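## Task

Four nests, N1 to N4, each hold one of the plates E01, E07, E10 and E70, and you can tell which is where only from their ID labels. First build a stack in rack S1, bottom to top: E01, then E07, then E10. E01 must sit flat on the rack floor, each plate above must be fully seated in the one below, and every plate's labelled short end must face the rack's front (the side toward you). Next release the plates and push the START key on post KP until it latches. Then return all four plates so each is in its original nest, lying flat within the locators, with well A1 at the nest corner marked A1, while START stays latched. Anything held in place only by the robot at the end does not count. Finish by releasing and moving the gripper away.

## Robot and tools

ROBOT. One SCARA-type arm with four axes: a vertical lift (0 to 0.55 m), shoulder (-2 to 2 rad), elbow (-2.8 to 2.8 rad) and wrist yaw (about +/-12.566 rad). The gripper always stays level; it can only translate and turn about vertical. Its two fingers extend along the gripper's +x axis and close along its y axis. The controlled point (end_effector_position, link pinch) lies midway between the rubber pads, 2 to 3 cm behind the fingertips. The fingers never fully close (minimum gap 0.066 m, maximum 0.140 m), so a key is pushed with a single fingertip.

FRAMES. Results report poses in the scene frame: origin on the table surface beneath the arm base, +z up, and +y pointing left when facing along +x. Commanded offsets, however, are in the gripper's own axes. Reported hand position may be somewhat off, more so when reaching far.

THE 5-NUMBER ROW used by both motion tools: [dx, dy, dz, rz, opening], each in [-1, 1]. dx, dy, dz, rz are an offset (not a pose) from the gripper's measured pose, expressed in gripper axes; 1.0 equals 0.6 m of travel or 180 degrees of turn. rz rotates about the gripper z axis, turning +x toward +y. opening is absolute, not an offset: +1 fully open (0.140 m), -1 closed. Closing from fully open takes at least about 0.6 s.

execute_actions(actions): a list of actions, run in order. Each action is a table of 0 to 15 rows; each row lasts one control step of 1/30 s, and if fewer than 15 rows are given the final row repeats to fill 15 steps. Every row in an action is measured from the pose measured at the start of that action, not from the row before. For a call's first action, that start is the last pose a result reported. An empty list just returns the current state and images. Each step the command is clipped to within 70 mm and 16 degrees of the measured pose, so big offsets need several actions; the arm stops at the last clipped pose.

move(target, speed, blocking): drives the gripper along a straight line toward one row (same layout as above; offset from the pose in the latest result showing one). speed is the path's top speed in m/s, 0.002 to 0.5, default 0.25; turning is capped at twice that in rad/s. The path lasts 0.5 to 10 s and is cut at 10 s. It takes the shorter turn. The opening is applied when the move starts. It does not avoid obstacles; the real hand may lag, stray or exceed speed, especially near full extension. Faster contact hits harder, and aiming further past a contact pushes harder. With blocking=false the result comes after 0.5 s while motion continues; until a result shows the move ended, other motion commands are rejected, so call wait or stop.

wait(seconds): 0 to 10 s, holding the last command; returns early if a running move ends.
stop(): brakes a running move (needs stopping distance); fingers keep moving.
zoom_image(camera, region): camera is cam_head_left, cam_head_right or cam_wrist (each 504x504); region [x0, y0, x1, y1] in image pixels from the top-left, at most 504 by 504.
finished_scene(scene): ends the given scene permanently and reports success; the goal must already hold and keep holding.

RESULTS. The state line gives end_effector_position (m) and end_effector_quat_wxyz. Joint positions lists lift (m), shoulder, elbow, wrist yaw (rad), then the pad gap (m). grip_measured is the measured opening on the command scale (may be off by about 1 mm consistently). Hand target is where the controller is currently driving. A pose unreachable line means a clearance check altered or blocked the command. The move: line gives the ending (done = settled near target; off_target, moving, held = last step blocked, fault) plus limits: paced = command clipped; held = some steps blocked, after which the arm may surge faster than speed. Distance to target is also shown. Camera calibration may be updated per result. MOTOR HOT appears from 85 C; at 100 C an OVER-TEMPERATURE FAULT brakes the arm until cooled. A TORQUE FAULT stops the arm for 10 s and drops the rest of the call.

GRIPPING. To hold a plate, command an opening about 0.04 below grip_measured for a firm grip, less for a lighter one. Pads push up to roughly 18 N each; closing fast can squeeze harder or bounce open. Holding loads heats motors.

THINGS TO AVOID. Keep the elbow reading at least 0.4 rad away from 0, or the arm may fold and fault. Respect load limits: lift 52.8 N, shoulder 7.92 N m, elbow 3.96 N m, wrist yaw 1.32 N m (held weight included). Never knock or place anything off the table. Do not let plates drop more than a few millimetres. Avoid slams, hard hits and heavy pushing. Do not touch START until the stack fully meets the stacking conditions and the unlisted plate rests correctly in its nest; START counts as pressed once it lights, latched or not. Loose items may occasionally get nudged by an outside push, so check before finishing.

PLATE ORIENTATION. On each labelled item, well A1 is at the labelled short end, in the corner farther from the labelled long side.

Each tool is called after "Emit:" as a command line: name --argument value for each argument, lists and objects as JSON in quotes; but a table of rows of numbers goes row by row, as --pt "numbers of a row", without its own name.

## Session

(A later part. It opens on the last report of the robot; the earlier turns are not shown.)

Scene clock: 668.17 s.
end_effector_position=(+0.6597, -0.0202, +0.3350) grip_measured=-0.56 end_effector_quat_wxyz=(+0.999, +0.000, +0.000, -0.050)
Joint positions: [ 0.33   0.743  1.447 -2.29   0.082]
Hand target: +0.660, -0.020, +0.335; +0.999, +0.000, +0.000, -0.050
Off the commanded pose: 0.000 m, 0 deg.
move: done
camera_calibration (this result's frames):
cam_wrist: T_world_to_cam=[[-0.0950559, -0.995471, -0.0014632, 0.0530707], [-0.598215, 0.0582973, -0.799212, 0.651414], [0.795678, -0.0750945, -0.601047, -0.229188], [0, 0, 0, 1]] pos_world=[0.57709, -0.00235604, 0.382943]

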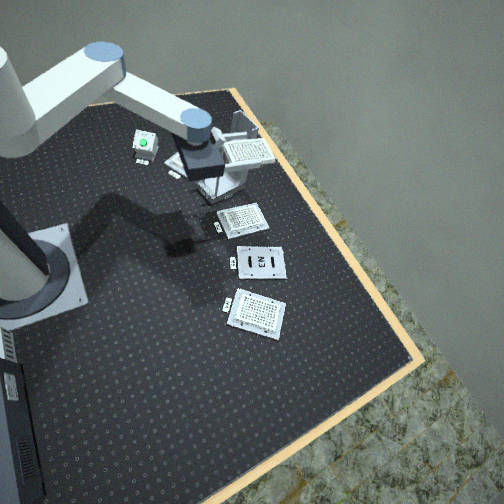

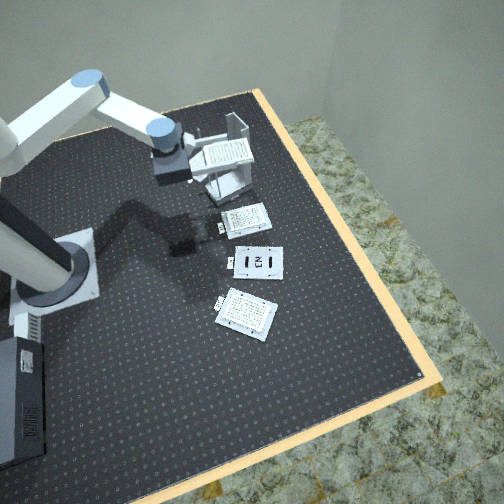

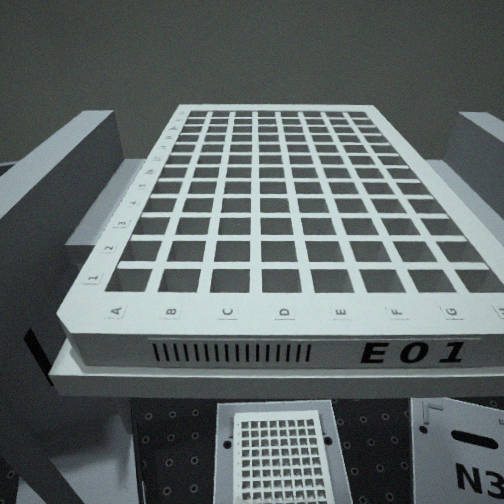

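Emit:
move --target '[0.05433, -0.3215, -0.45, -0.09085, -0.62]' --speed 0.22

Emit:
move --target '[0, 0, -0.035, 0, -0.62]' --speed 0.04

Scene clock: 673.57 s.
end_effector_position=(+0.6728, -0.2155, +0.0650) grip_measured=-0.56 end_effector_quat_wxyz=(+0.981, +0.000, +0.000, -0.192)
Joint positions: [ 0.06   0.209  1.765 -2.36   0.082]
Hand target: +0.673, -0.215, +0.065; +0.981, +0.000, +0.000, -0.192
Off the commanded pose: 0.000 m, 0 deg.
move: done
camera_calibration (this result's frames):
cam_wrist: T_world_to_cam=[[-0.371613, -0.928387, -0.0014632, 0.0600803], [-0.557571, 0.224443, -0.799212, 0.463244], [0.742306, -0.296182, -0.601047, -0.428331], [0, 0, 0, 1]] pos_world=[0.598571, -0.175058, 0.112871]

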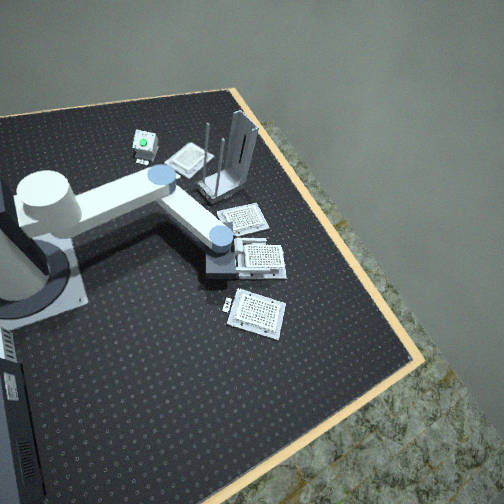

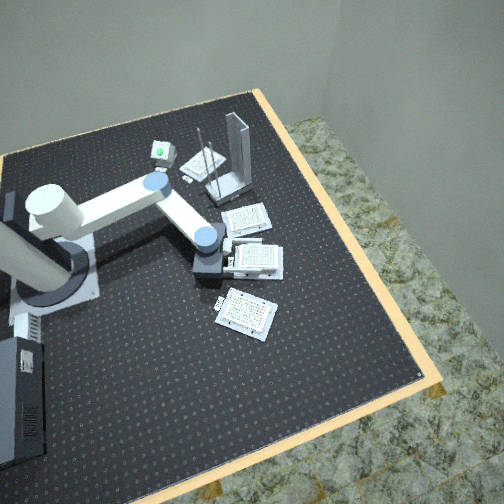

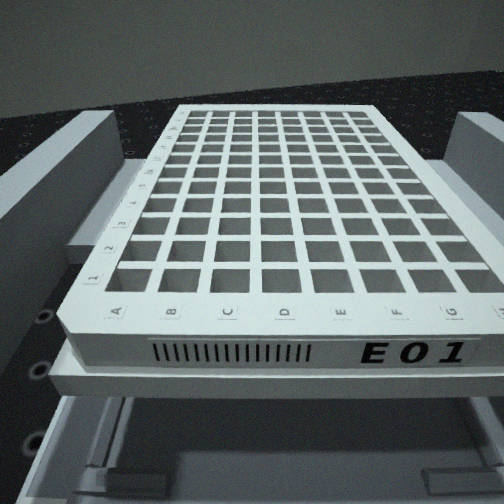

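Scene clock: 674.33 s.
end_effector_position=(+0.6728, -0.2155, +0.0439) grip_measured=-0.56 end_effector_quat_wxyz=(+0.981, +0.000, +0.000, -0.192)
Joint positions: [ 0.039  0.209  1.765 -2.36   0.082]
Hand target: +0.673, -0.215, +0.044; +0.981, +0.000, +0.000, -0.192
Off the commanded pose: 0.000 m, 0 deg.
move: done
camera_calibration (this result's frames):
cam_wrist: T_world_to_cam=[[-0.37163, -0.92838, -0.0014632, 0.0600534], [-0.557567, 0.224453, -0.799212, 0.446402], [0.742301, -0.296196, -0.601047, -0.440995], [0, 0, 0, 1]] pos_world=[0.598568, -0.175065, 0.0917995]

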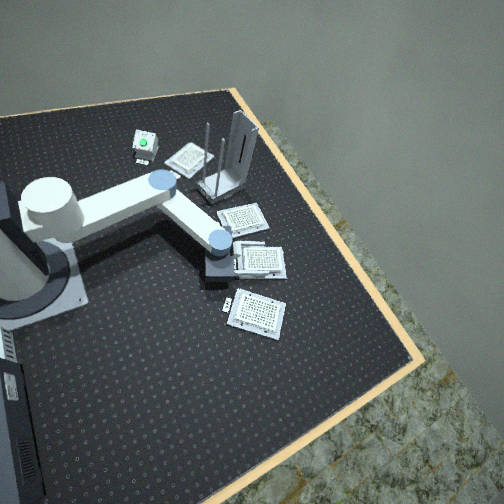

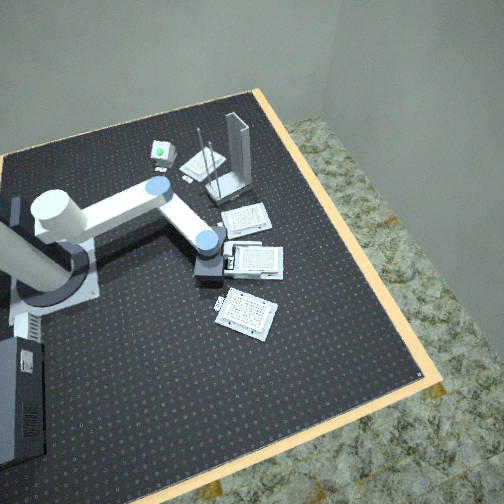

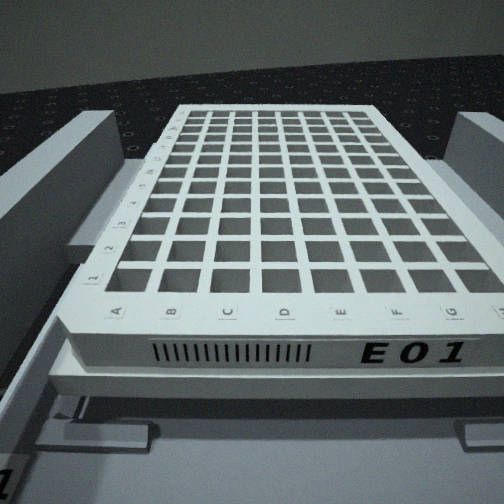

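Emit:
move --target '[0, 0, -0.016, 0, -0.62]' --speed 0.015

Scene clock: 676.13 s.
end_effector_position=(+0.6728, -0.2155, +0.0344) grip_measured=-0.56 end_effector_quat_wxyz=(+0.981, +0.000, +0.000, -0.192)
Joint positions: [ 0.029  0.209  1.765 -2.36   0.082]
Hand target: +0.673, -0.215, +0.034; +0.981, +0.000, +0.000, -0.192
Off the commanded pose: 0.000 m, 0 deg.
move: done
camera_calibration (this result's frames):
cam_wrist: T_world_to_cam=[[-0.371633, -0.928379, -0.0014632, 0.0600404], [-0.557566, 0.224455, -0.799212, 0.438775], [0.7423, -0.296198, -0.601047, -0.446731], [0, 0, 0, 1]] pos_world=[0.598567, -0.175065, 0.0822557]

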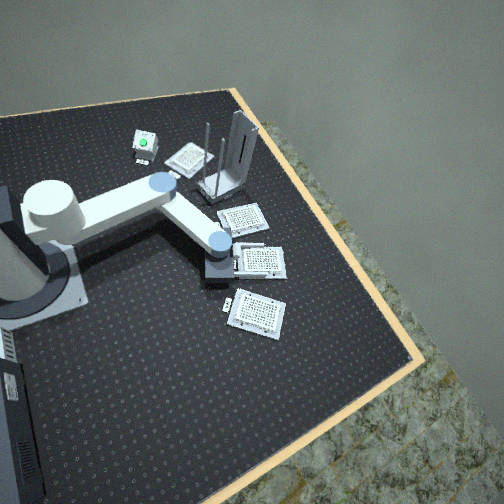

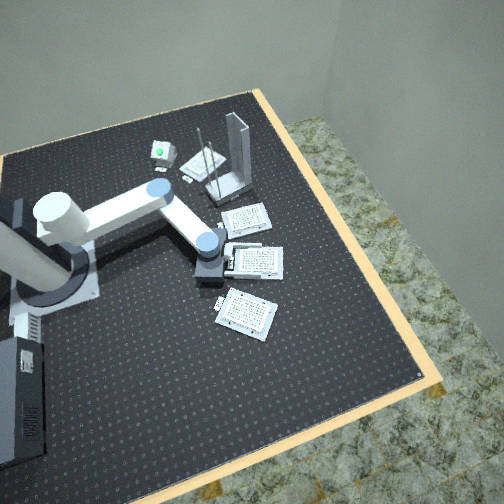

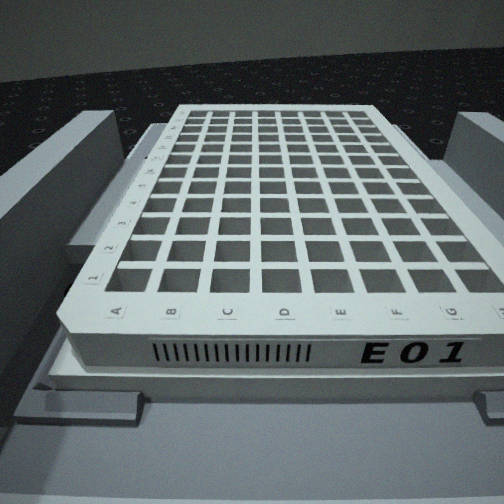

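Emit:
execute_actions --actions '[[[0,0,0.001,0,0.05]],[[0,0,0.03,0,0.05]]]'

Emit:
move --target '[-0.2, 0, 0.08, 0, 0.05]' --speed 0.2

Scene clock: 678.87 s.
end_effector_position=(+0.6728, -0.2155, +0.0530) grip_measured=+0.05 end_effector_quat_wxyz=(+0.981, +0.000, +0.000, -0.192)
Joint positions: [ 0.048  0.209  1.766 -2.36   0.105]
Hand target: +0.673, -0.215, +0.053; +0.981, +0.000, +0.000, -0.192
Off the commanded pose: 0.000 m, 0 deg.
camera_calibration (this result's frames):
cam_wrist: T_world_to_cam=[[-0.371608, -0.928389, -0.0014632, 0.0600566], [-0.557572, 0.22444, -0.799212, 0.45371], [0.742308, -0.296178, -0.601047, -0.435506], [0, 0, 0, 1]] pos_world=[0.598573, -0.175062, 0.100939]

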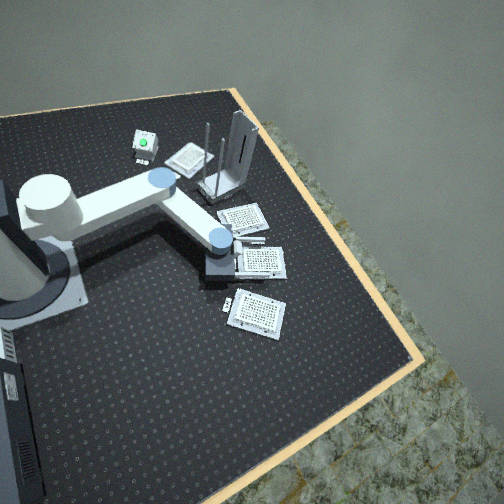

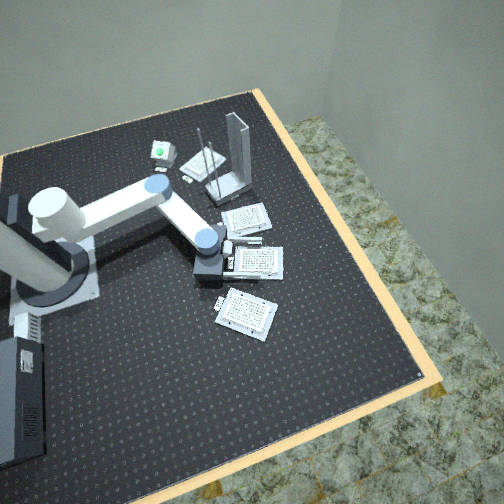

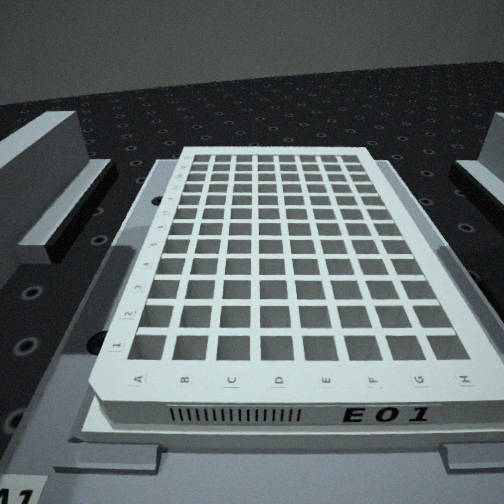

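Scene clock: 679.87 s.
end_effector_position=(+0.5615, -0.1703, +0.1011) grip_measured=+0.05 end_effector_quat_wxyz=(+0.981, +0.000, +0.000, -0.192)
Joint positions: [ 0.096  0.452  1.139 -1.978  0.105]
Hand target: +0.562, -0.170, +0.101; +0.981, +0.000, +0.000, -0.192
Off the commanded pose: 0.000 m, 0 deg.
move: done
camera_calibration (this result's frames):
cam_wrist: T_world_to_cam=[[-0.371951, -0.928251, -0.0014632, 0.0609071], [-0.557489, 0.224646, -0.799212, 0.419932], [0.742198, -0.296452, -0.601047, -0.310635], [0, 0, 0, 1]] pos_world=[0.487315, -0.129888, 0.148998]

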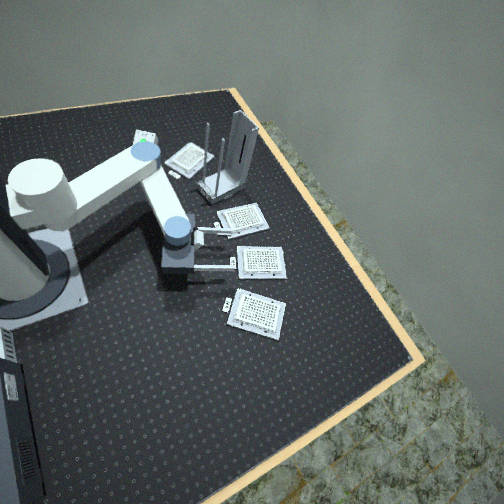

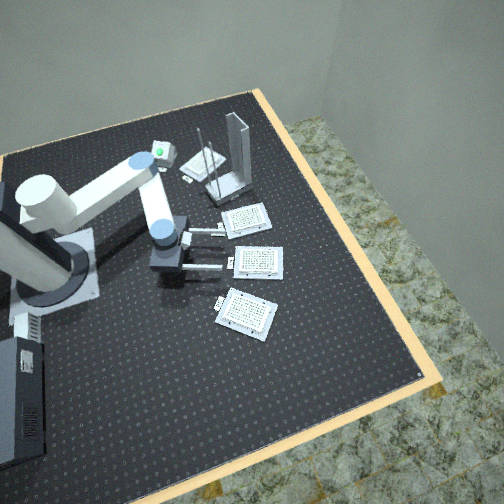

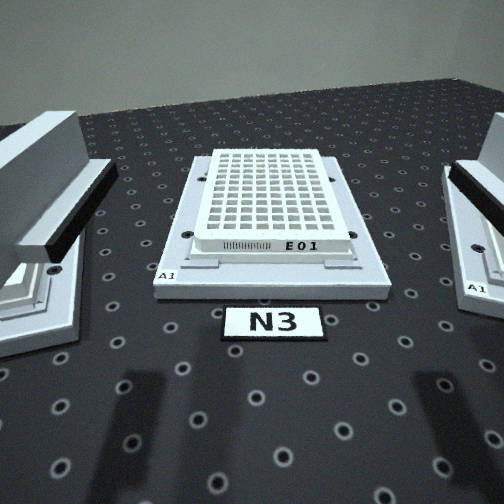

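Emit:
zoom_image --camera "cam_head_right" --region '[130, 110, 310, 350]'

Region (130, 110, 310, 350) of cam_head_right's 504x504 image, scaled by 2.100, with more detail than that image has; it fills the left 378 columns of this view, and the rest is white.

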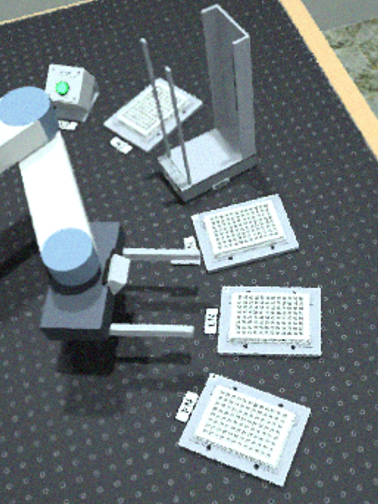

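All four plates are seated and START is still lit.

Emit:
finished_scene --scene 1

The scene is finished: the task was done.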